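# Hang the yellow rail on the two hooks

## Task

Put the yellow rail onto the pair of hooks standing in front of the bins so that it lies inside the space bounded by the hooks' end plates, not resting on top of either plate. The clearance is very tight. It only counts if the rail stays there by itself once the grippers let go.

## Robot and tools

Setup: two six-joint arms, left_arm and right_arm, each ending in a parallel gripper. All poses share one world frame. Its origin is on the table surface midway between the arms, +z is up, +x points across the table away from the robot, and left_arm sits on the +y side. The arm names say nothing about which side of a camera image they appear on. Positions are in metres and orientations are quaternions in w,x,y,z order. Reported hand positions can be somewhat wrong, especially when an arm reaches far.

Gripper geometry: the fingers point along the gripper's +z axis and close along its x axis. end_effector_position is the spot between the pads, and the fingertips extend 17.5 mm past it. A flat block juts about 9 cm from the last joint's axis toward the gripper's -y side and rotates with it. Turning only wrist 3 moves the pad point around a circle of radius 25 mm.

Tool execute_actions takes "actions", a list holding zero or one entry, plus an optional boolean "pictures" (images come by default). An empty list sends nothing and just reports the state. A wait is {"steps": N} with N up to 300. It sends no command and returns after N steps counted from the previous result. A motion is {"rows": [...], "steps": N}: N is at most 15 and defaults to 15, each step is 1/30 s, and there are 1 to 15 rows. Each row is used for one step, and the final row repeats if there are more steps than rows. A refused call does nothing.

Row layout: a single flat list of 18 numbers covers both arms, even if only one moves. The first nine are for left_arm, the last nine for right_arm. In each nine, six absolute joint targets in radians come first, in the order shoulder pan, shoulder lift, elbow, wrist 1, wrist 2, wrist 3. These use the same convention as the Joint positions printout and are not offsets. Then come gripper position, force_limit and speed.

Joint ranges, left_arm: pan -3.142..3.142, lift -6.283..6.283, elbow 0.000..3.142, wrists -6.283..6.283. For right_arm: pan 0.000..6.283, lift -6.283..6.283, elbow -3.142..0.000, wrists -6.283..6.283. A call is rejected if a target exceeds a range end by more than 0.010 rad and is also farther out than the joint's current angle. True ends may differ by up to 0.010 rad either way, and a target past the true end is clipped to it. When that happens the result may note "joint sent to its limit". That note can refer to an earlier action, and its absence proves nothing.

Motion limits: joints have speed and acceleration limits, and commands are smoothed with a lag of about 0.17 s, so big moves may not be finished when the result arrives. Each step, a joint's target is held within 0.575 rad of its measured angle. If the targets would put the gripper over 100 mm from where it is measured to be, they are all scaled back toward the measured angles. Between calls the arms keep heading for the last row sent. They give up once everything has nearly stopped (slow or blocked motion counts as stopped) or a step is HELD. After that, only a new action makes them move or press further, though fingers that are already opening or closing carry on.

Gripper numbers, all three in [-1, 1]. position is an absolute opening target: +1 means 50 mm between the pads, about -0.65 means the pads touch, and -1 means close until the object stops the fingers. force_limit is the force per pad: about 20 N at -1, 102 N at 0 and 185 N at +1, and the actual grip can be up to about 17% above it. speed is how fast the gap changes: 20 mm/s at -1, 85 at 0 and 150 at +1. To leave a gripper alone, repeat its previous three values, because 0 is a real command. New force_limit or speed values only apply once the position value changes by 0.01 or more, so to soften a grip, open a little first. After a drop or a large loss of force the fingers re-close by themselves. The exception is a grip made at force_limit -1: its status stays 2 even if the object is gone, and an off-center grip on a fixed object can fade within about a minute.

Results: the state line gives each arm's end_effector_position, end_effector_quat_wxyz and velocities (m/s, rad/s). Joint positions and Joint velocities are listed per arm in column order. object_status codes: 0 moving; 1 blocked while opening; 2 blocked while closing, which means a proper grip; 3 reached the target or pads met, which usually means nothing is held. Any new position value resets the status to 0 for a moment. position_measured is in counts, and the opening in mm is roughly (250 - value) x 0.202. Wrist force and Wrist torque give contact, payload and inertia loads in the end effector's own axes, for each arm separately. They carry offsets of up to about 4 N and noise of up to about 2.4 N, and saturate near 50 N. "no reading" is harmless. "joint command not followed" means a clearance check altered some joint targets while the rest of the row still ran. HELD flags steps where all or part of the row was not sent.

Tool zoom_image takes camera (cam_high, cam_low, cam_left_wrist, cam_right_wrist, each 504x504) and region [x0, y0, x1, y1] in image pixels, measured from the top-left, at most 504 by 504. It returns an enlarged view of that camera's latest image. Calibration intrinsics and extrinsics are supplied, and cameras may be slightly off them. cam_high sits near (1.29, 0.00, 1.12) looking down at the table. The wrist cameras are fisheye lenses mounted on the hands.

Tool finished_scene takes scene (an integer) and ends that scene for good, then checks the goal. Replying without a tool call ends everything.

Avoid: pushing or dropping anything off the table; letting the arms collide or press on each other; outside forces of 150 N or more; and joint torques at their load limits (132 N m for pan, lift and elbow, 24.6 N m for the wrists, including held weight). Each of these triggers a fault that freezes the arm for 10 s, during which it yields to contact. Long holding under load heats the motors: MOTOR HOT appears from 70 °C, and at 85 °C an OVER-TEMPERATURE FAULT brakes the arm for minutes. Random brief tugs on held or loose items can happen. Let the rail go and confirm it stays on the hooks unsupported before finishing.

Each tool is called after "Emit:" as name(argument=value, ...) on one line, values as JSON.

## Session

Emit:
execute_actions(actions=[])

Scene clock: 0.00 s of 4800.00 s.
left_arm: end_effector_position=(+0.1490, +0.5473, +0.2074) position_measured=3 object_status=3 end_effector_quat_wxyz=(+0.617, +0.786, +0.033, -0.013) end_effector_velocity=(+0.000, +0.000, +0.000) end_effector_angular_velocity=(+0.001, -0.001, -0.000) | right_arm: end_effector_position=(+0.8870, -0.6712, +0.3940) position_measured=3 object_status=3 end_effector_quat_wxyz=(+0.349, -0.223, +0.807, -0.421) end_effector_velocity=(-0.000, +0.000, +0.001) end_effector_angular_velocity=(+0.000, -0.001, -0.000)
Joint positions: left_arm=[ 0.711 -1.806  2.303 -0.885 -2.462  2.771] | right_arm=[ 3.232 -2.013 -1.518 -0.157  0.886 -2.351]
Joint velocities: left_arm=[ 0.    -0.001 -0.    -0.     0.     0.001] | right_arm=[ 0.     0.001  0.001 -0.    -0.     0.   ]
Wrist force (N, on the end effector, along its own x y z axes, offset not removed): no reading
Wrist torque (N m, same axes, about the end effector's origin, offset not removed): no reading
camera_calibration (this result's frames):
cam_left_wrist: T_world_to_cam=[[0.997878, 0.0260148, -0.0596904, -0.145212], [0.0586522, 0.0389947, 0.997517, -0.235751], [0.0282778, -0.998901, 0.0373861, 0.681315], [0, 0, 0, 1]] pos_world=[0.139465, 0.693537, 0.201026]
cam_right_wrist: T_world_to_cam=[[-0.6861, -0.642295, -0.341649, 0.305674], [-0.268271, 0.659889, -0.701838, 0.968147], [0.676238, -0.389877, -0.625059, -0.466964], [0, 0, 0, 1]] pos_world=[0.785228, -0.624596, 0.492036]

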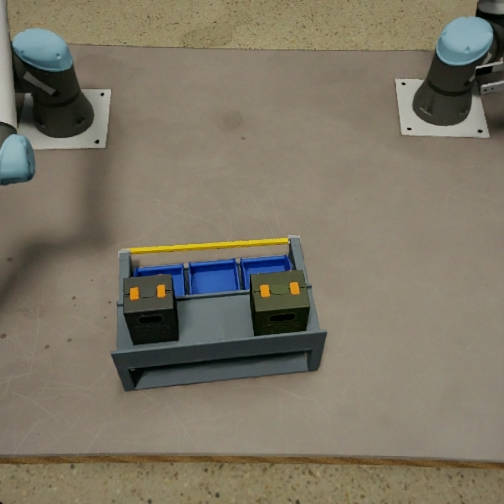

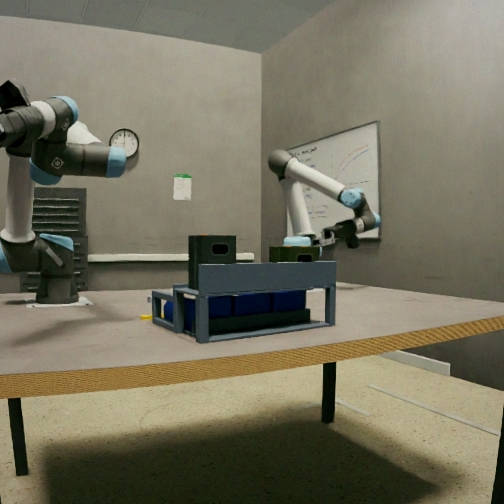

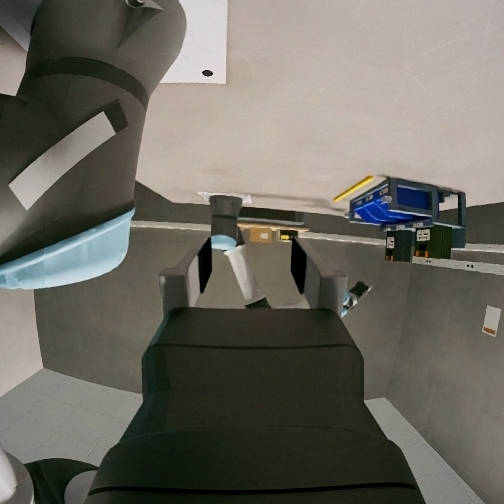

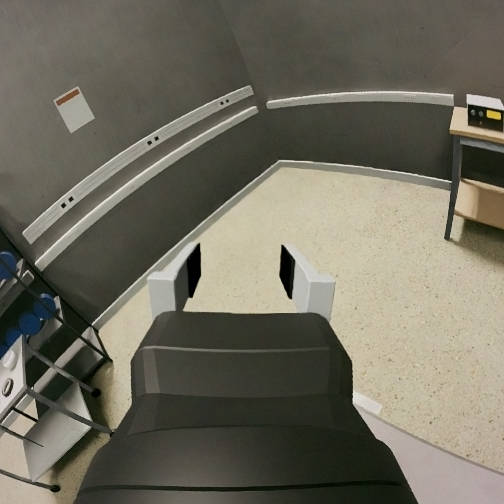

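Emit:
execute_actions(actions=[{"rows":[[0.3,-1.7,1.6,-1.5,-1.571,1.5,0.5,0,0,3.232,-1.5,-1.8,-1.34,1.571,-4.01,1,0,0]]}], pictures=false)

Emit:
execute_actions(actions=[{"steps":20}], pictures=false)

Emit:
execute_actions(actions=[{"rows":[[-1.016,-0.945,1.135,-1.761,-1.571,0.42,0.5,0,0,3.75,-1.45,-1.9,-1.36,1.571,-4.03,1,0,0]]}], pictures=false)

Emit:
execute_actions(actions=[{"steps":60}])

Scene clock: 12.23 s of 4800.00 s.
left_arm: end_effector_position=(+0.2878, +0.6956, +0.2498) position_measured=78 object_status=3 end_effector_quat_wxyz=(+0.258, +0.958, -0.105, -0.075) end_effector_velocity=(+0.332, +0.340, +0.207) end_effector_angular_velocity=(+1.834, -0.216, +0.298) | right_arm: end_effector_position=(+0.7384, -0.5559, +0.3400) position_measured=3 object_status=3 end_effector_quat_wxyz=(+0.169, -0.666, +0.690, -0.227) end_effector_velocity=(-0.389, +0.151, -0.271) end_effector_angular_velocity=(-0.505, +1.553, +1.643)
Joint positions: left_arm=[ 0.43  -1.731  1.852 -1.292 -1.949  2.25 ] | right_arm=[ 3.232 -1.613 -1.744 -0.805  1.401 -3.   ]
Joint velocities: left_arm=[-0.44   0.107 -0.828 -0.686  1.204 -1.41 ] | right_arm=[ 0.     0.431 -0.216 -1.565  0.638 -1.559]
Wrist force (N, on the end effector, along its own x y z axes, offset not removed): left_arm=[-0.5 -2.3 3.2] | right_arm=[2.5 -0.1 1.3]
Wrist torque (N m, same axes, about the end effector's origin, offset not removed): left_arm=[-0.14 0.15 0.12] | right_arm=[0.02 -0.45 -0.22]
Steps of this call (steps 1 to 90: nothing new was sent; then 8.73 s passed at rest; steps 91 to 105: all 15 steps of this action). Readings (joint positions | what the end effector reports):
91: left_arm=[0.711 -1.806 2.303 -0.885 -2.461 2.771] | right_arm=[3.232 -2.013 -1.518 -0.157 0.886 -2.351] | left_arm position_measured=3 object_status=0 | right_arm position_measured=3 object_status=3
92: left_arm=[0.708 -1.804 2.300 -0.888 -2.458 2.768] | right_arm=[3.232 -2.010 -1.521 -0.160 0.889 -2.354] | left_arm position_measured=17 object_status=0 | right_arm position_measured=3 object_status=3
94: left_arm=[0.658 -1.785 2.246 -0.943 -2.404 2.713] | right_arm=[3.232 -1.956 -1.568 -0.215 0.944 -2.410] | left_arm position_measured=45 object_status=0 | right_arm position_measured=3 object_status=3
98: left_arm=[0.551 -1.760 2.077 -1.105 -2.235 2.544] | right_arm=[3.232 -1.774 -1.662 -0.435 1.163 -2.630] | left_arm position_measured=78 object_status=0 | right_arm position_measured=3 object_status=3
105: the state above

Scene clock: 12.90 s of 4800.00 s.
left_arm: end_effector_position=(+0.3913, +0.7899, +0.3530) position_measured=78 object_status=3 end_effector_quat_wxyz=(-0.001, +0.987, +0.160, +0.014) end_effector_velocity=(+0.003, +0.002, +0.005) end_effector_angular_velocity=(+0.015, -0.011, +0.034) | right_arm: end_effector_position=(+0.5757, -0.5122, +0.2613) position_measured=3 object_status=3 end_effector_quat_wxyz=(-0.015, +0.961, -0.275, +0.034) end_effector_velocity=(-0.009, +0.002, -0.003) end_effector_angular_velocity=(-0.005, +0.020, +0.102)
Joint positions: left_arm=[ 0.3   -1.7    1.601 -1.499 -1.572  1.504] | right_arm=[ 3.232 -1.5   -1.8   -1.338  1.57  -4.   ]
Joint velocities: left_arm=[-0.004  0.    -0.009 -0.006  0.013 -0.038] | right_arm=[-0.     0.002 -0.002 -0.021  0.006 -0.103]
Wrist force (N, on the end effector, along its own x y z axes, offset not removed): left_arm=[1.3 -2.0 1.9] | right_arm=[3.8 1.3 2.5]
Wrist torque (N m, same axes, about the end effector's origin, offset not removed): left_arm=[-0.20 -0.13 0.09] | right_arm=[0.33 -0.59 -0.26]
Steps of this call (steps 1 to 20: the robot went on to your last target). Readings (joint positions | what the end effector reports):
1: left_arm=[0.416 -1.727 1.824 -1.315 -1.909 2.201] | right_arm=[3.232 -1.599 -1.751 -0.859 1.422 -3.053] | left_arm position_measured=78 object_status=3 | right_arm position_measured=3 object_status=3
2: left_arm=[0.401 -1.724 1.798 -1.337 -1.869 2.148] | right_arm=[3.232 -1.587 -1.757 -0.912 1.440 -3.107] | left_arm position_measured=78 object_status=3 | right_arm position_measured=3 object_status=3
4: left_arm=[0.374 -1.717 1.746 -1.381 -1.793 2.030] | right_arm=[3.232 -1.564 -1.768 -1.016 1.474 -3.222] | left_arm position_measured=78 object_status=3 | right_arm position_measured=3 object_status=3
8: left_arm=[0.325 -1.706 1.651 -1.458 -1.651 1.733] | right_arm=[3.232 -1.524 -1.788 -1.209 1.535 -3.519] | left_arm position_measured=78 object_status=3 | right_arm position_measured=3 object_status=3
20: the state above

Scene clock: 13.40 s of 4800.00 s.
left_arm: end_effector_position=(+0.5778, +0.6577, +0.3184) position_measured=78 object_status=3 end_effector_quat_wxyz=(+0.006, +0.987, +0.161, +0.027) end_effector_velocity=(+0.311, -0.408, -0.151) end_effector_angular_velocity=(-0.034, +0.067, -0.010) | right_arm: end_effector_position=(+0.5079, -0.3100, +0.2340) position_measured=3 object_status=3 end_effector_quat_wxyz=(-0.003, +0.999, -0.039, +0.004) end_effector_velocity=(-0.152, +0.271, -0.033) end_effector_angular_velocity=(-0.044, +0.064, +0.709)
Joint positions: left_arm=[ 0.002 -1.406  1.397 -1.617 -1.571  1.204] | right_arm=[ 3.685 -1.455 -1.89  -1.358  1.571 -4.027]
Joint velocities: left_arm=[-0.683  0.605 -0.347 -0.193  0.001 -0.674] | right_arm=[ 0.682  0.052 -0.108 -0.022  0.    -0.027]
Wrist force (N, on the end effector, along its own x y z axes, offset not removed): left_arm=[1.6 -0.8 1.5] | right_arm=[0.5 -5.6 3.2]
Wrist torque (N m, same axes, about the end effector's origin, offset not removed): left_arm=[0.02 -0.06 0.02] | right_arm=[-0.59 -0.13 -0.23]
Steps of this call (steps 1 to 15: all 15 steps of this action). Readings (joint positions | what the end effector reports):
1: left_arm=[0.300 -1.700 1.601 -1.500 -1.572 1.503] | right_arm=[3.232 -1.500 -1.800 -1.339 1.571 -4.003] | left_arm position_measured=78 object_status=3 | right_arm position_measured=3 object_status=3
2: left_arm=[0.297 -1.697 1.597 -1.503 -1.572 1.499] | right_arm=[3.235 -1.499 -1.802 -1.340 1.571 -4.005] | left_arm position_measured=78 object_status=3 | right_arm position_measured=3 object_status=3
4: left_arm=[0.255 -1.655 1.561 -1.526 -1.571 1.456] | right_arm=[3.286 -1.491 -1.818 -1.343 1.571 -4.009] | left_arm position_measured=78 object_status=3 | right_arm position_measured=3 object_status=3
8: left_arm=[0.162 -1.562 1.491 -1.564 -1.571 1.363] | right_arm=[3.438 -1.477 -1.846 -1.349 1.571 -4.016] | left_arm position_measured=78 object_status=3 | right_arm position_measured=3 object_status=3
15: the state above

Scene clock: 15.40 s of 4800.00 s.
left_arm: end_effector_position=(+0.4753, -0.0249, +0.1603) position_measured=78 object_status=3 end_effector_quat_wxyz=(+0.000, +0.999, +0.044, -0.000) end_effector_velocity=(-0.000, -0.000, -0.000) end_effector_angular_velocity=(+0.000, +0.000, -0.000) | right_arm: end_effector_position=(+0.4925, -0.2846, +0.2309) position_measured=3 object_status=3 end_effector_quat_wxyz=(-0.001, +1.000, -0.005, +0.001) end_effector_velocity=(+0.001, -0.000, +0.001) end_effector_angular_velocity=(+0.001, -0.000, -0.000)
Joint positions: left_arm=[-1.016 -0.945  1.135 -1.761 -1.571  0.42 ] | right_arm=[ 3.75  -1.45  -1.9   -1.36   1.571 -4.03 ]
Joint velocities: left_arm=[-0.001  0.001 -0.     0.    -0.    -0.   ] | right_arm=[-0.001 -0.001  0.002 -0.     0.    -0.001]
Wrist force (N, on the end effector, along its own x y z axes, offset not removed): left_arm=[0.2 -0.8 3.5] | right_arm=[2.5 0.8 3.6]
Wrist torque (N m, same axes, about the end effector's origin, offset not removed): left_arm=[-0.03 0.05 0.11] | right_arm=[0.28 -0.35 -0.28]
Steps of this call (steps 1 to 60: the robot went on to your last target). Readings (joint positions | what the end effector reports):
1: left_arm=[-0.021 -1.386 1.385 -1.623 -1.571 1.181] | right_arm=[3.704 -1.454 -1.893 -1.358 1.571 -4.028] | left_arm position_measured=78 object_status=3 | right_arm position_measured=3 object_status=3
2: left_arm=[-0.044 -1.367 1.374 -1.629 -1.571 1.157] | right_arm=[3.718 -1.453 -1.895 -1.359 1.571 -4.029] | left_arm position_measured=78 object_status=3 | right_arm position_measured=3 object_status=3
4: left_arm=[-0.091 -1.331 1.353 -1.641 -1.571 1.111] | right_arm=[3.734 -1.451 -1.897 -1.359 1.571 -4.029] | left_arm position_measured=78 object_status=3 | right_arm position_measured=3 object_status=3
8: left_arm=[-0.186 -1.266 1.316 -1.661 -1.571 1.016] | right_arm=[3.746 -1.450 -1.899 -1.360 1.571 -4.030] | left_arm position_measured=78 object_status=3 | right_arm position_measured=3 object_status=3
60: the state above
camera_calibration (this result's frames):
cam_left_wrist: T_world_to_cam=[[0.996358, 0.0846802, -0.0100135, -0.464516], [0.08417, -0.957894, 0.274508, -0.106655], [0.0136535, -0.274351, -0.961533, 0.28743], [0, 0, 0, 1]] pos_world=[0.467877, 0.0160275, 0.301]
cam_right_wrist: T_world_to_cam=[[0.999005, 0.0100916, 0.0434352, -0.505579], [-0.00168138, -0.964838, 0.262838, -0.32373], [0.0445604, -0.26265, -0.963862, 0.274214], [0, 0, 0, 1]] pos_world=[0.492312, -0.235223, 0.371353]

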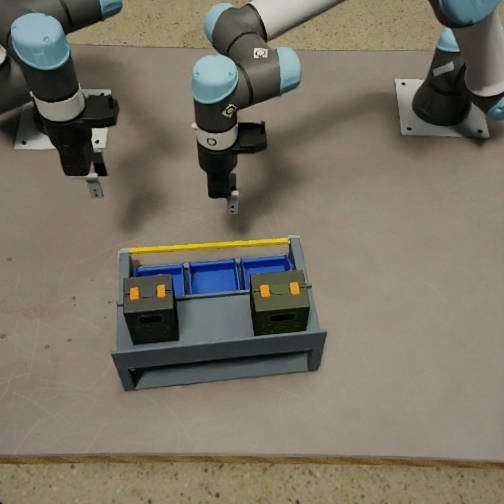

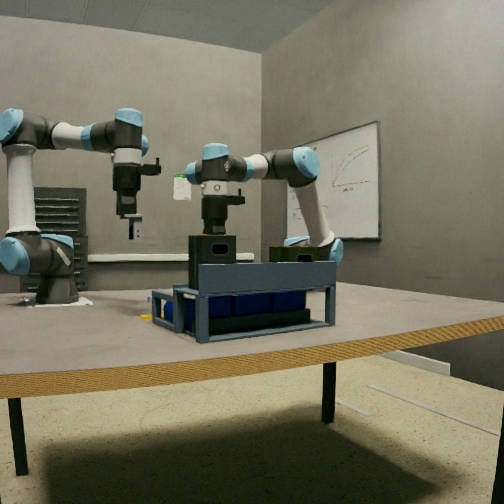

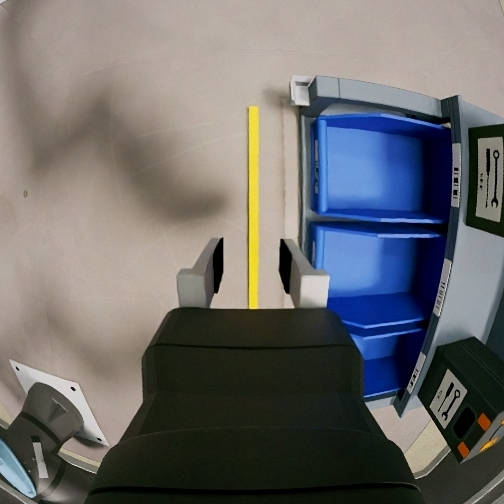

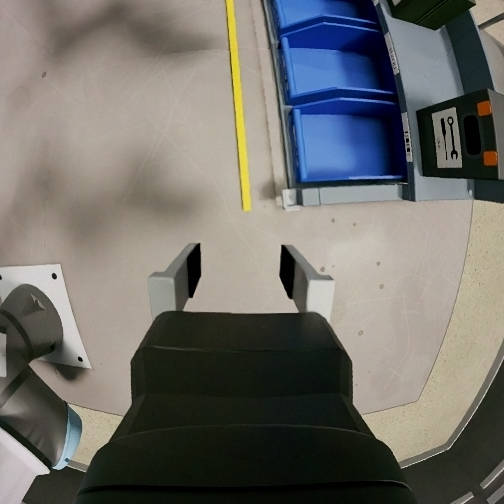

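Emit:
execute_actions(actions=[{"rows":[[-1.016,-0.83,1.314,-2.055,-1.571,0.42,0.5,0,0,3.75,-1.45,-1.9,-1.36,1.571,-4.03,1,0,0]]}], pictures=false)

Emit:
execute_actions(actions=[{"rows":[[-1.016,-0.83,1.314,-2.055,-1.571,0.42,-1,0,0,3.75,-1.45,-1.9,-1.36,1.571,-4.03,1,0,0]]}], pictures=false)

Emit:
execute_actions(actions=[{"steps":12}], pictures=false)

Emit:
execute_actions(actions=[{"rows":[[-1.016,-0.914,1.215,-1.872,-1.571,0.42,-1,0,0,3.75,-1.45,-1.9,-1.36,1.571,-4.03,1,0,0]]}], pictures=false)

Emit:
execute_actions(actions=[{"rows":[[-0.958,-0.8665,1.148,-1.852,-1.571,0.459,-1,0,0,3.75,-1.45,-1.9,-1.36,1.571,-4.03,1,0,0]]}])

Emit:
zoom_image(camera="cam_right_wrist", region=[250,160,350,240])

Emit:
zoom_image(camera="cam_left_wrist", region=[200,10,320,110])

Scene clock: 30.70 s of 4800.00 s.
left_arm: end_effector_position=(+0.4753, -0.0250, +0.0238) position_measured=78 object_status=3 end_effector_quat_wxyz=(-0.000, +0.999, +0.044, -0.000) end_effector_velocity=(-0.000, +0.001, -0.028) end_effector_angular_velocity=(-0.010, -0.005, +0.000) | right_arm: end_effector_position=(+0.4925, -0.2846, +0.2309) position_measured=3 object_status=3 end_effector_quat_wxyz=(-0.001, +1.000, -0.005, +0.001) end_effector_velocity=(+0.000, -0.001, +0.001) end_effector_angular_velocity=(+0.001, -0.001, -0.002)
Joint positions: left_arm=[-1.016 -0.832  1.31  -2.048 -1.571  0.42 ] | right_arm=[ 3.75  -1.45  -1.9   -1.36   1.571 -4.03 ]
Joint velocities: left_arm=[ 0.     0.024  0.04  -0.075 -0.    -0.   ] | right_arm=[-0.001  0.002 -0.    -0.     0.     0.001]
Wrist force (N, on the end effector, along its own x y z axes, offset not removed): left_arm=[0.0 -1.7 2.3] | right_arm=[4.0 0.7 2.5]
Wrist torque (N m, same axes, about the end effector's origin, offset not removed): left_arm=[-0.11 0.15 0.01] | right_arm=[0.20 -0.72 -0.26]
Steps of this call (steps 1 to 15: the robot went on to your last target; steps 16 to 90: nothing new was sent; then 11.80 s passed at rest; steps 91 to 105: all 15 steps of this action). Readings (joint positions | what the end effector reports):
91: left_arm=[-1.016 -0.945 1.135 -1.761 -1.571 0.420] | right_arm=[3.750 -1.450 -1.900 -1.360 1.571 -4.030] | left_arm position_measured=78 object_status=3 | right_arm position_measured=3 object_status=3
92: left_arm=[-1.016 -0.942 1.138 -1.764 -1.571 0.420] | right_arm=[3.750 -1.450 -1.900 -1.360 1.571 -4.030] | left_arm position_measured=78 object_status=3 | right_arm position_measured=3 object_status=3
94: left_arm=[-1.016 -0.911 1.180 -1.817 -1.571 0.420] | right_arm=[3.750 -1.450 -1.900 -1.360 1.571 -4.030] | left_arm position_measured=78 object_status=3 | right_arm position_measured=3 object_status=3
98: left_arm=[-1.016 -0.856 1.270 -1.973 -1.571 0.420] | right_arm=[3.750 -1.450 -1.900 -1.360 1.571 -4.030] | left_arm position_measured=78 object_status=3 | right_arm position_measured=3 object_status=3
105: the state above

Scene clock: 31.20 s of 4800.00 s.
left_arm: end_effector_position=(+0.4752, -0.0249, +0.0211) position_measured=207 object_status=0 end_effector_quat_wxyz=(+0.000, +0.999, +0.044, -0.000) end_effector_velocity=(-0.000, +0.000, +0.000) end_effector_angular_velocity=(+0.001, +0.000, -0.000) | right_arm: end_effector_position=(+0.4925, -0.2846, +0.2309) position_measured=3 object_status=3 end_effector_quat_wxyz=(-0.001, +1.000, -0.005, +0.001) end_effector_velocity=(-0.000, +0.000, -0.000) end_effector_angular_velocity=(-0.001, -0.000, +0.001)
Joint positions: left_arm=[-1.016 -0.83   1.314 -2.055 -1.571  0.42 ] | right_arm=[ 3.75  -1.45  -1.9   -1.36   1.571 -4.03 ]
Joint velocities: left_arm=[-0.    -0.001  0.001  0.001  0.     0.   ] | right_arm=[ 0.001  0.001 -0.001  0.    -0.001  0.   ]
Wrist force (N, on the end effector, along its own x y z axes, offset not removed): left_arm=[-0.5 -0.6 -3.9] | right_arm=[2.9 0.1 1.8]
Wrist torque (N m, same axes, about the end effector's origin, offset not removed): left_arm=[0.11 -0.05 0.15] | right_arm=[0.11 -0.44 -0.30]
Steps of this call (steps 1 to 15: all 15 steps of this action). Readings (joint positions | what the end effector reports):
1: left_arm=[-1.016 -0.832 1.311 -2.050 -1.571 0.420] | right_arm=[3.750 -1.450 -1.900 -1.360 1.571 -4.030] | left_arm position_measured=78 object_status=0 | right_arm position_measured=3 object_status=3
2: left_arm=[-1.016 -0.831 1.312 -2.051 -1.571 0.420] | right_arm=[3.750 -1.450 -1.900 -1.360 1.571 -4.030] | left_arm position_measured=92 object_status=0 | right_arm position_measured=3 object_status=3
4: left_arm=[-1.016 -0.831 1.313 -2.053 -1.571 0.420] | right_arm=[3.750 -1.450 -1.900 -1.360 1.571 -4.030] | left_arm position_measured=120 object_status=0 | right_arm position_measured=3 object_status=3
8: left_arm=[-1.016 -0.830 1.314 -2.055 -1.571 0.420] | right_arm=[3.750 -1.450 -1.900 -1.360 1.571 -4.030] | left_arm position_measured=176 object_status=0 | right_arm position_measured=3 object_status=3
15: the state above

Scene clock: 31.60 s of 4800.00 s.
left_arm: end_effector_position=(+0.4752, -0.0249, +0.0211) position_measured=207 object_status=2 end_effector_quat_wxyz=(+0.000, +0.999, +0.044, -0.000) end_effector_velocity=(+0.000, -0.000, -0.000) end_effector_angular_velocity=(+0.000, -0.000, -0.001) | right_arm: end_effector_position=(+0.4925, -0.2846, +0.2309) position_measured=3 object_status=3 end_effector_quat_wxyz=(-0.001, +1.000, -0.005, +0.001) end_effector_velocity=(+0.001, +0.001, +0.001) end_effector_angular_velocity=(+0.002, -0.002, +0.001)
Joint positions: left_arm=[-1.016 -0.83   1.314 -2.055 -1.571  0.42 ] | right_arm=[ 3.75  -1.45  -1.9   -1.36   1.571 -4.03 ]
Joint velocities: left_arm=[-0.     0.001 -0.    -0.     0.     0.001] | right_arm=[ 0.001 -0.     0.003  0.     0.001  0.   ]
Wrist force (N, on the end effector, along its own x y z axes, offset not removed): left_arm=[0.0 -2.0 -6.5] | right_arm=[3.2 0.4 2.3]
Wrist torque (N m, same axes, about the end effector's origin, offset not removed): left_arm=[0.00 -0.15 0.15] | right_arm=[0.07 -0.56 -0.27]
Steps of this call (steps 1 to 12: the robot went on to your last target). Readings (joint positions | what the end effector reports):
1: left_arm=[-1.016 -0.830 1.314 -2.055 -1.571 0.420] | right_arm=[3.750 -1.450 -1.900 -1.360 1.571 -4.030] | left_arm position_measured=207 object_status=0 | right_arm position_measured=3 object_status=3
2: left_arm=[-1.016 -0.830 1.314 -2.055 -1.571 0.420] | right_arm=[3.750 -1.450 -1.900 -1.360 1.571 -4.030] | left_arm position_measured=207 object_status=2 | right_arm position_measured=3 object_status=3
4: left_arm=[-1.016 -0.830 1.314 -2.055 -1.571 0.420] | right_arm=[3.750 -1.450 -1.900 -1.360 1.571 -4.030] | left_arm position_measured=207 object_status=2 | right_arm position_measured=3 object_status=3
8: left_arm=[-1.016 -0.830 1.314 -2.055 -1.571 0.420] | right_arm=[3.750 -1.450 -1.900 -1.360 1.571 -4.030] | left_arm position_measured=207 object_status=2 | right_arm position_measured=3 object_status=3
12: the state above

Scene clock: 32.10 s of 4800.00 s.
left_arm: end_effector_position=(+0.4753, -0.0251, +0.1092) position_measured=207 object_status=2 end_effector_quat_wxyz=(+0.000, +0.999, +0.044, +0.000) end_effector_velocity=(-0.001, +0.001, +0.013) end_effector_angular_velocity=(+0.002, +0.001, -0.001) | right_arm: end_effector_position=(+0.4925, -0.2846, +0.2309) position_measured=3 object_status=3 end_effector_quat_wxyz=(-0.001, +1.000, -0.005, +0.001) end_effector_velocity=(+0.000, -0.000, +0.001) end_effector_angular_velocity=(+0.002, -0.002, +0.000)
Joint positions: left_arm=[-1.016 -0.913  1.216 -1.875 -1.571  0.42 ] | right_arm=[ 3.75  -1.45  -1.9   -1.36   1.571 -4.03 ]
Joint velocities: left_arm=[-0.    -0.011 -0.016  0.029  0.     0.001] | right_arm=[-0.001  0.002  0.001 -0.     0.001 -0.001]
Wrist force (N, on the end effector, along its own x y z axes, offset not removed): left_arm=[1.8 0.4 2.4] | right_arm=[3.6 -0.4 3.0]
Wrist torque (N m, same axes, about the end effector's origin, offset not removed): left_arm=[0.05 -0.18 0.03] | right_arm=[0.01 -0.54 -0.33]
Steps of this call (steps 1 to 15: all 15 steps of this action). Readings (joint positions | what the end effector reports):
1: left_arm=[-1.016 -0.830 1.314 -2.055 -1.571 0.420] | right_arm=[3.750 -1.450 -1.900 -1.360 1.571 -4.030] | left_arm position_measured=207 object_status=2 | right_arm position_measured=3 object_status=3
2: left_arm=[-1.016 -0.833 1.311 -2.052 -1.571 0.420] | right_arm=[3.750 -1.450 -1.900 -1.360 1.571 -4.030] | left_arm position_measured=207 object_status=2 | right_arm position_measured=3 object_status=3
4: left_arm=[-1.016 -0.861 1.276 -2.002 -1.571 0.420] | right_arm=[3.750 -1.450 -1.900 -1.360 1.571 -4.030] | left_arm position_measured=207 object_status=2 | right_arm position_measured=3 object_status=3
8: left_arm=[-1.016 -0.902 1.230 -1.905 -1.571 0.420] | right_arm=[3.750 -1.450 -1.900 -1.360 1.571 -4.030] | left_arm position_measured=207 object_status=2 | right_arm position_measured=3 object_status=3
15: the state above

Scene clock: 32.60 s of 4800.00 s.
left_arm: end_effector_position=(+0.5164, -0.0118, +0.1049) position_measured=207 object_status=2 end_effector_quat_wxyz=(-0.000, +0.999, +0.053, -0.000) end_effector_velocity=(+0.006, +0.002, -0.000) end_effector_angular_velocity=(-0.001, -0.001, +0.003) | right_arm: end_effector_position=(+0.4925, -0.2846, +0.2309) position_measured=3 object_status=3 end_effector_quat_wxyz=(-0.001, +1.000, -0.005, +0.001) end_effector_velocity=(-0.000, +0.000, +0.000) end_effector_angular_velocity=(+0.001, -0.001, +0.002)
Joint positions: left_arm=[-0.959 -0.867  1.149 -1.852 -1.571  0.459] | right_arm=[ 3.75  -1.45  -1.9   -1.36   1.571 -4.03 ]
Joint velocities: left_arm=[ 0.008  0.005 -0.008  0.002  0.     0.005] | right_arm=[ 0.001  0.002 -0.001  0.     0.    -0.001]
Wrist force (N, on the end effector, along its own x y z axes, offset not removed): left_arm=[0.8 0.2 4.6] | right_arm=[4.4 0.9 1.3]
Wrist torque (N m, same axes, about the end effector's origin, offset not removed): left_arm=[0.18 -0.07 0.06] | right_arm=[0.23 -0.79 -0.37]
Steps of this call (steps 1 to 15: all 15 steps of this action). Readings (joint positions | what the end effector reports):
1: left_arm=[-1.016 -0.913 1.216 -1.874 -1.571 0.420] | right_arm=[3.750 -1.450 -1.900 -1.360 1.571 -4.030] | left_arm position_measured=207 object_status=2 | right_arm position_measured=3 object_status=3
2: left_arm=[-1.013 -0.911 1.213 -1.872 -1.571 0.422] | right_arm=[3.750 -1.450 -1.900 -1.360 1.571 -4.030] | left_arm position_measured=207 object_status=2 | right_arm position_measured=3 object_status=3
4: left_arm=[-0.990 -0.892 1.186 -1.863 -1.571 0.438] | right_arm=[3.750 -1.450 -1.900 -1.360 1.571 -4.030] | left_arm position_measured=207 object_status=2 | right_arm position_measured=3 object_status=3
8: left_arm=[-0.966 -0.873 1.158 -1.855 -1.571 0.454] | right_arm=[3.750 -1.450 -1.900 -1.360 1.571 -4.030] | left_arm position_measured=207 object_status=2 | right_arm position_measured=3 object_status=3
15: the state above
camera_calibration (this result's frames):
cam_left_wrist: T_world_to_cam=[[0.994598, 0.103298, -0.0102447, -0.505973], [0.10214, -0.956258, 0.274113, -0.0915017], [0.0185189, -0.273679, -0.961643, 0.234686], [0, 0, 0, 1]] pos_world=[0.50824, 0.0289958, 0.245583]
cam_right_wrist: T_world_to_cam=[[0.999005, 0.0100916, 0.0434351, -0.505579], [-0.00168137, -0.964838, 0.262838, -0.32373], [0.0445603, -0.26265, -0.963862, 0.274214], [0, 0, 0, 1]] pos_world=[0.492312, -0.235223, 0.371353]

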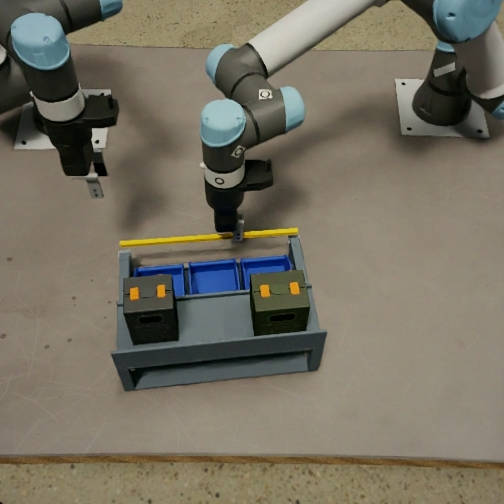

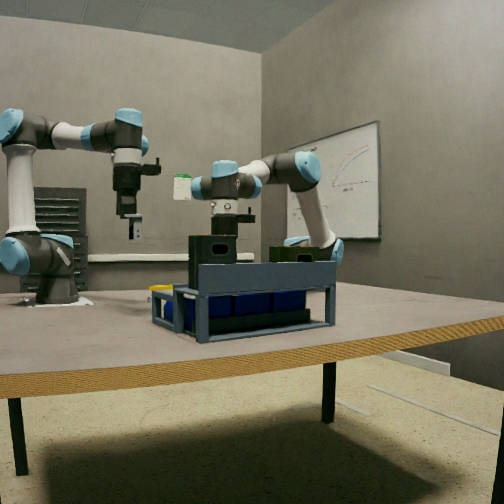

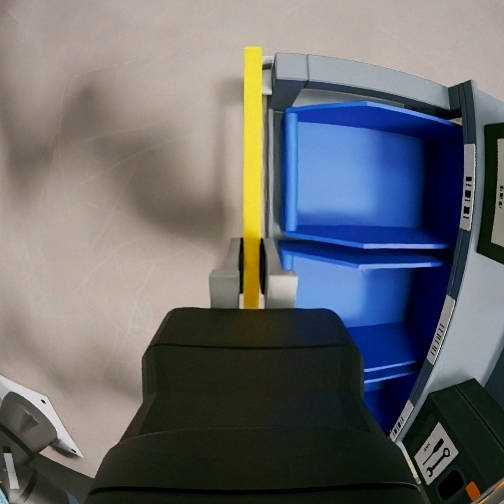

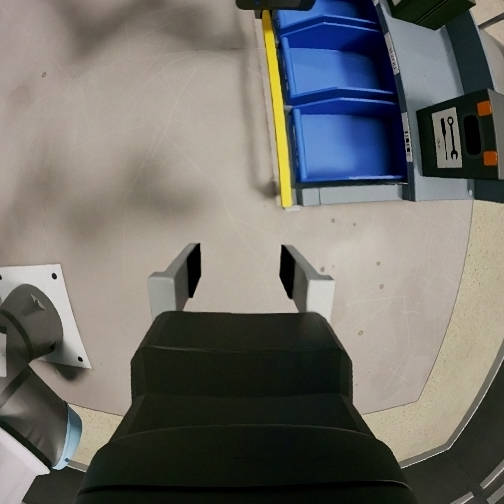

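Region (250, 160, 350, 240) of cam_right_wrist's 504x504 image, scaled by 5.040, with more detail than that image has; it fills the top 403 rows of this view, and the rest is white.

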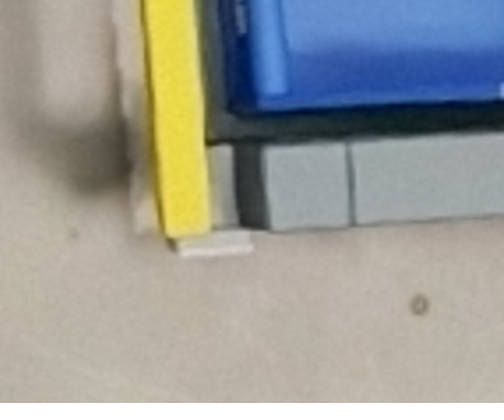

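Region (200, 10, 320, 110) of cam_left_wrist's 504x504 image, scaled by 4.200, with more detail than that image has.

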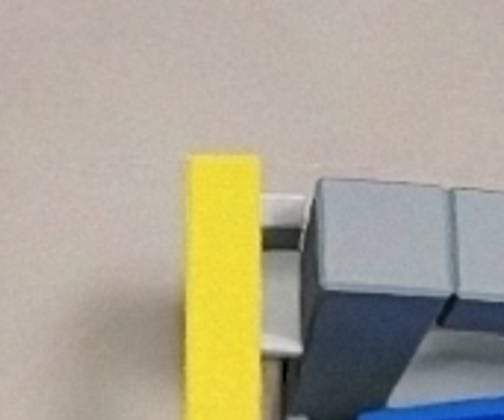

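Emit:
execute_actions(actions=[{"rows":[[-0.954,-0.8455,1.133,-1.858,-1.571,0.452,-1,0,0,3.75,-1.45,-1.9,-1.36,1.571,-4.03,1,0,0]]}])

Emit:
zoom_image(camera="cam_right_wrist", region=[250,160,350,240])

Emit:
zoom_image(camera="cam_left_wrist", region=[200,10,320,110])

Scene clock: 38.03 s of 4800.00 s.
left_arm: end_effector_position=(+0.5221, -0.0146, +0.0968) position_measured=207 object_status=2 end_effector_quat_wxyz=(-0.000, +0.998, +0.059, -0.000) end_effector_velocity=(+0.001, -0.001, -0.001) end_effector_angular_velocity=(-0.002, -0.001, +0.001) | right_arm: end_effector_position=(+0.4925, -0.2846, +0.2309) position_measured=3 object_status=3 end_effector_quat_wxyz=(-0.001, +1.000, -0.005, +0.001) end_effector_velocity=(+0.000, +0.000, -0.000) end_effector_angular_velocity=(-0.001, +0.000, +0.000)
Joint positions: left_arm=[-0.954 -0.846  1.133 -1.858 -1.571  0.452] | right_arm=[ 3.75  -1.45  -1.9   -1.36   1.571 -4.03 ]
Joint velocities: left_arm=[ 0.     0.003 -0.002 -0.002 -0.    -0.   ] | right_arm=[ 0.    -0.002  0.001  0.    -0.001 -0.   ]
Wrist force (N, on the end effector, along its own x y z axes, offset not removed): left_arm=[-0.3 -0.7 6.4] | right_arm=[4.8 -0.6 2.5]
Wrist torque (N m, same axes, about the end effector's origin, offset not removed): left_arm=[0.21 0.12 0.04] | right_arm=[-0.07 -0.85 -0.27]
Steps of this call (steps 1 to 15: the robot went on to your last target; steps 16 to 120: nothing new was sent; then 0.93 s passed at rest; steps 121 to 135: all 15 steps of this action). Readings (joint positions | what the end effector reports):
121: left_arm=[-0.958 -0.866 1.148 -1.852 -1.571 0.459] | right_arm=[3.750 -1.450 -1.900 -1.360 1.571 -4.030] | left_arm position_measured=207 object_status=2 | right_arm position_measured=3 object_status=3
122: left_arm=[-0.958 -0.865 1.147 -1.852 -1.571 0.459] | right_arm=[3.750 -1.450 -1.900 -1.360 1.571 -4.030] | left_arm position_measured=207 object_status=2 | right_arm position_measured=3 object_status=3
124: left_arm=[-0.956 -0.857 1.141 -1.855 -1.571 0.456] | right_arm=[3.750 -1.450 -1.900 -1.360 1.571 -4.030] | left_arm position_measured=207 object_status=2 | right_arm position_measured=3 object_status=3
128: left_arm=[-0.955 -0.848 1.135 -1.857 -1.571 0.453] | right_arm=[3.750 -1.450 -1.900 -1.360 1.571 -4.030] | left_arm position_measured=207 object_status=2 | right_arm position_measured=3 object_status=3
135: the state above
camera_calibration (this result's frames):
cam_left_wrist: T_world_to_cam=[[0.993386, 0.114365, -0.0102341, -0.510643], [0.112777, -0.955071, 0.27408, -0.0981235], [0.0215707, -0.273422, -0.961652, 0.224438], [0, 0, 0, 1]] pos_world=[0.51349, 0.0260508, 0.237499]
cam_right_wrist: T_world_to_cam=[[0.999005, 0.0100916, 0.0434351, -0.505579], [-0.00168127, -0.964838, 0.262838, -0.32373], [0.0445603, -0.26265, -0.963862, 0.274214], [0, 0, 0, 1]] pos_world=[0.492312, -0.235223, 0.371353]

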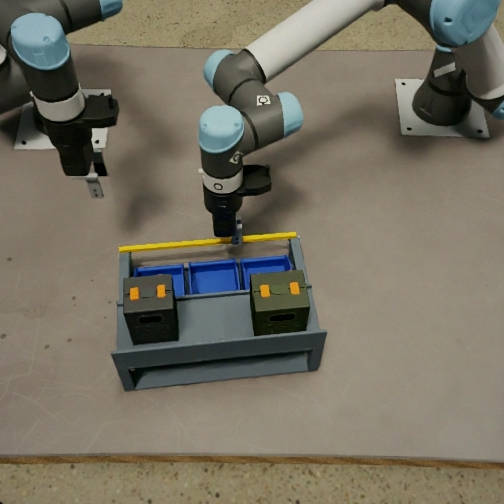

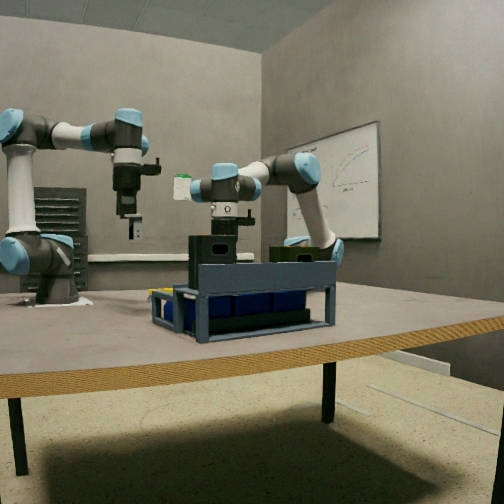

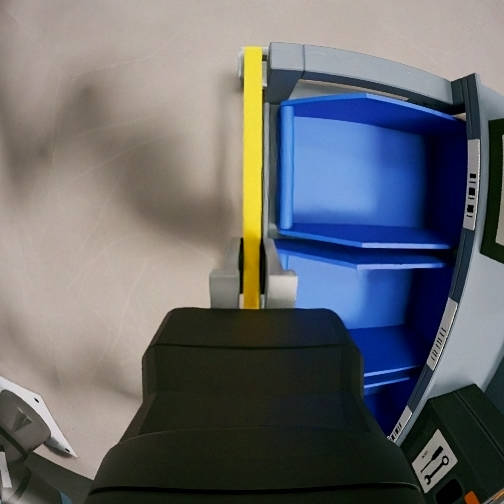

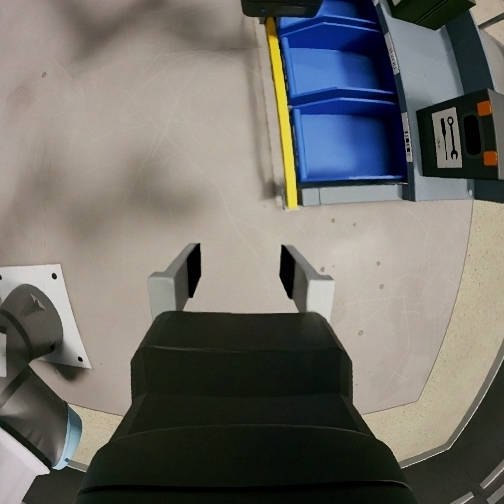

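Region (250, 160, 350, 240) of cam_right_wrist's 504x504 image, scaled by 5.040, with more detail than that image has; it fills the top 403 rows of this view, and the rest is white.

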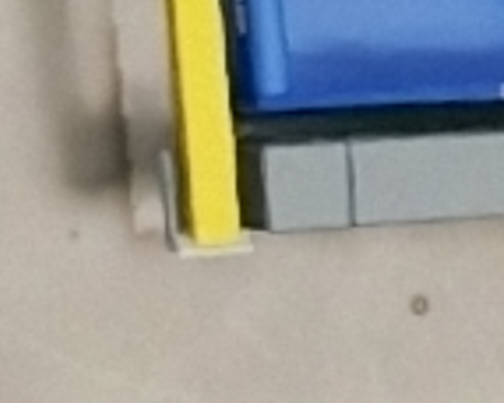

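Region (200, 10, 320, 110) of cam_left_wrist's 504x504 image, scaled by 4.200, with more detail than that image has.

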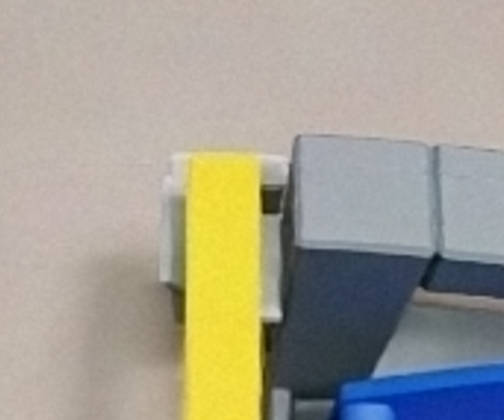

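Emit:
execute_actions(actions=[{"rows":[[-0.953,-0.837,1.151,-1.885,-1.571,0.453,-1,0,0,3.75,-1.45,-1.9,-1.36,1.571,-4.03,1,0,0]]}])

Emit:
zoom_image(camera="cam_right_wrist", region=[250,160,350,240])

Emit:
zoom_image(camera="cam_left_wrist", region=[200,10,320,110])

Scene clock: 41.93 s of 4800.00 s.
left_arm: end_effector_position=(+0.5226, -0.0140, +0.0846) position_measured=207 object_status=2 end_effector_quat_wxyz=(+0.000, +0.998, +0.059, +0.000) end_effector_velocity=(-0.000, -0.000, -0.001) end_effector_angular_velocity=(-0.001, -0.000, -0.000) | right_arm: end_effector_position=(+0.4925, -0.2846, +0.2309) position_measured=3 object_status=3 end_effector_quat_wxyz=(-0.001, +1.000, -0.005, +0.001) end_effector_velocity=(-0.000, +0.000, +0.000) end_effector_angular_velocity=(+0.000, -0.000, +0.000)
Joint positions: left_arm=[-0.953 -0.837  1.151 -1.885 -1.571  0.453] | right_arm=[ 3.75  -1.45  -1.9   -1.36   1.571 -4.03 ]
Joint velocities: left_arm=[-0.     0.     0.002 -0.003 -0.     0.   ] | right_arm=[ 0.001  0.    -0.     0.     0.     0.001]
Wrist force (N, on the end effector, along its own x y z axes, offset not removed): left_arm=[2.8 -1.2 0.3] | right_arm=[4.1 0.6 1.5]
Wrist torque (N m, same axes, about the end effector's origin, offset not removed): left_arm=[-0.08 0.17 0.13] | right_arm=[0.24 -0.74 -0.31]
Steps of this call (steps 1 to 15: the robot went on to your last target; steps 16 to 90: nothing new was sent; then 0.40 s passed at rest; steps 91 to 105: all 15 steps of this action). Readings (joint positions | what the end effector reports):
91: left_arm=[-0.954 -0.845 1.133 -1.858 -1.571 0.452] | right_arm=[3.750 -1.450 -1.900 -1.360 1.571 -4.030] | left_arm position_measured=207 object_status=2 | right_arm position_measured=3 object_status=3
92: left_arm=[-0.954 -0.845 1.134 -1.860 -1.571 0.452] | right_arm=[3.750 -1.450 -1.900 -1.360 1.571 -4.030] | left_arm position_measured=207 object_status=2 | right_arm position_measured=3 object_status=3
94: left_arm=[-0.954 -0.841 1.141 -1.871 -1.571 0.452] | right_arm=[3.750 -1.450 -1.900 -1.360 1.571 -4.030] | left_arm position_measured=207 object_status=2 | right_arm position_measured=3 object_status=3
98: left_arm=[-0.953 -0.838 1.148 -1.881 -1.571 0.453] | right_arm=[3.750 -1.450 -1.900 -1.360 1.571 -4.030] | left_arm position_measured=207 object_status=2 | right_arm position_measured=3 object_status=3
105: the state above
camera_calibration (this result's frames):
cam_left_wrist: T_world_to_cam=[[0.993373, 0.114508, -0.00993756, -0.511389], [0.112821, -0.954898, 0.274665, -0.0942971], [0.0219621, -0.273966, -0.961489, 0.212682], [0, 0, 0, 1]] pos_world=[0.513967, 0.0267819, 0.22531]
cam_right_wrist: T_world_to_cam=[[0.999005, 0.0100916, 0.0434352, -0.505579], [-0.00168132, -0.964838, 0.262838, -0.32373], [0.0445604, -0.26265, -0.963862, 0.274214], [0, 0, 0, 1]] pos_world=[0.492312, -0.235223, 0.371353]

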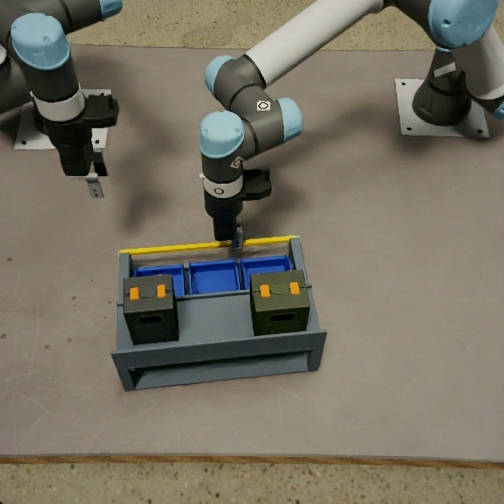

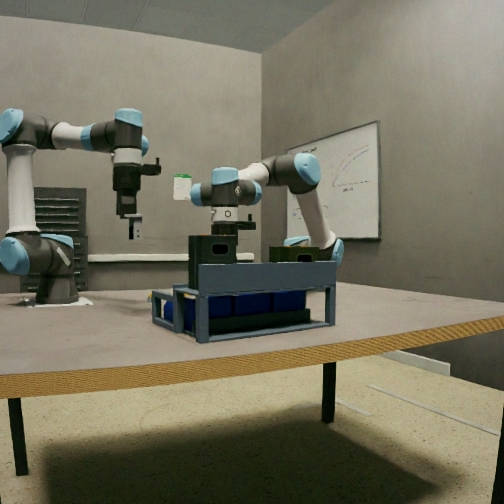

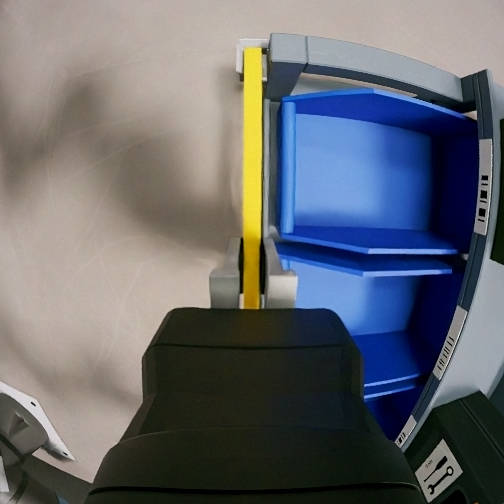

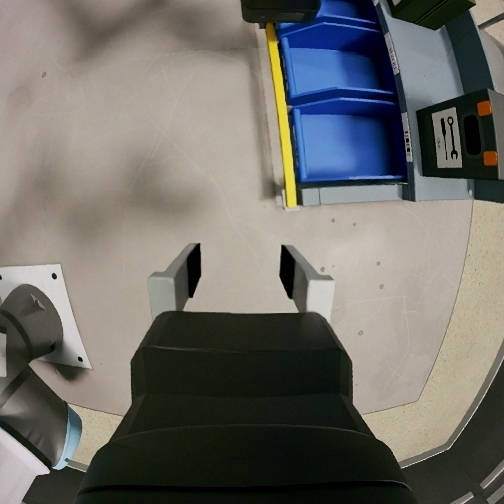

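Region (250, 160, 350, 240) of cam_right_wrist's 504x504 image, scaled by 5.040, with more detail than that image has; it fills the top 403 rows of this view, and the rest is white.

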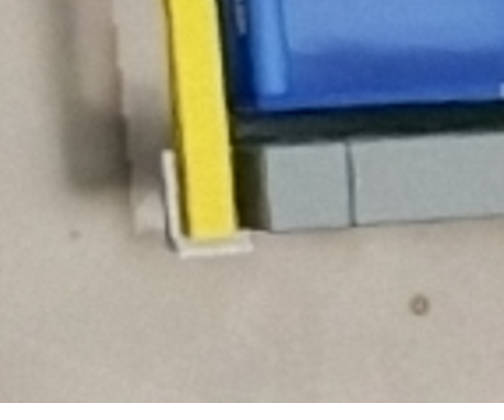

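Region (200, 10, 320, 110) of cam_left_wrist's 504x504 image, scaled by 4.200, with more detail than that image has.

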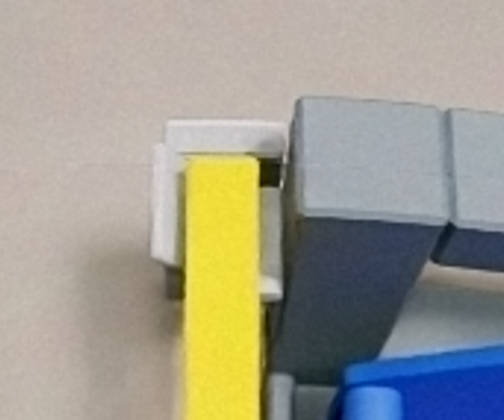

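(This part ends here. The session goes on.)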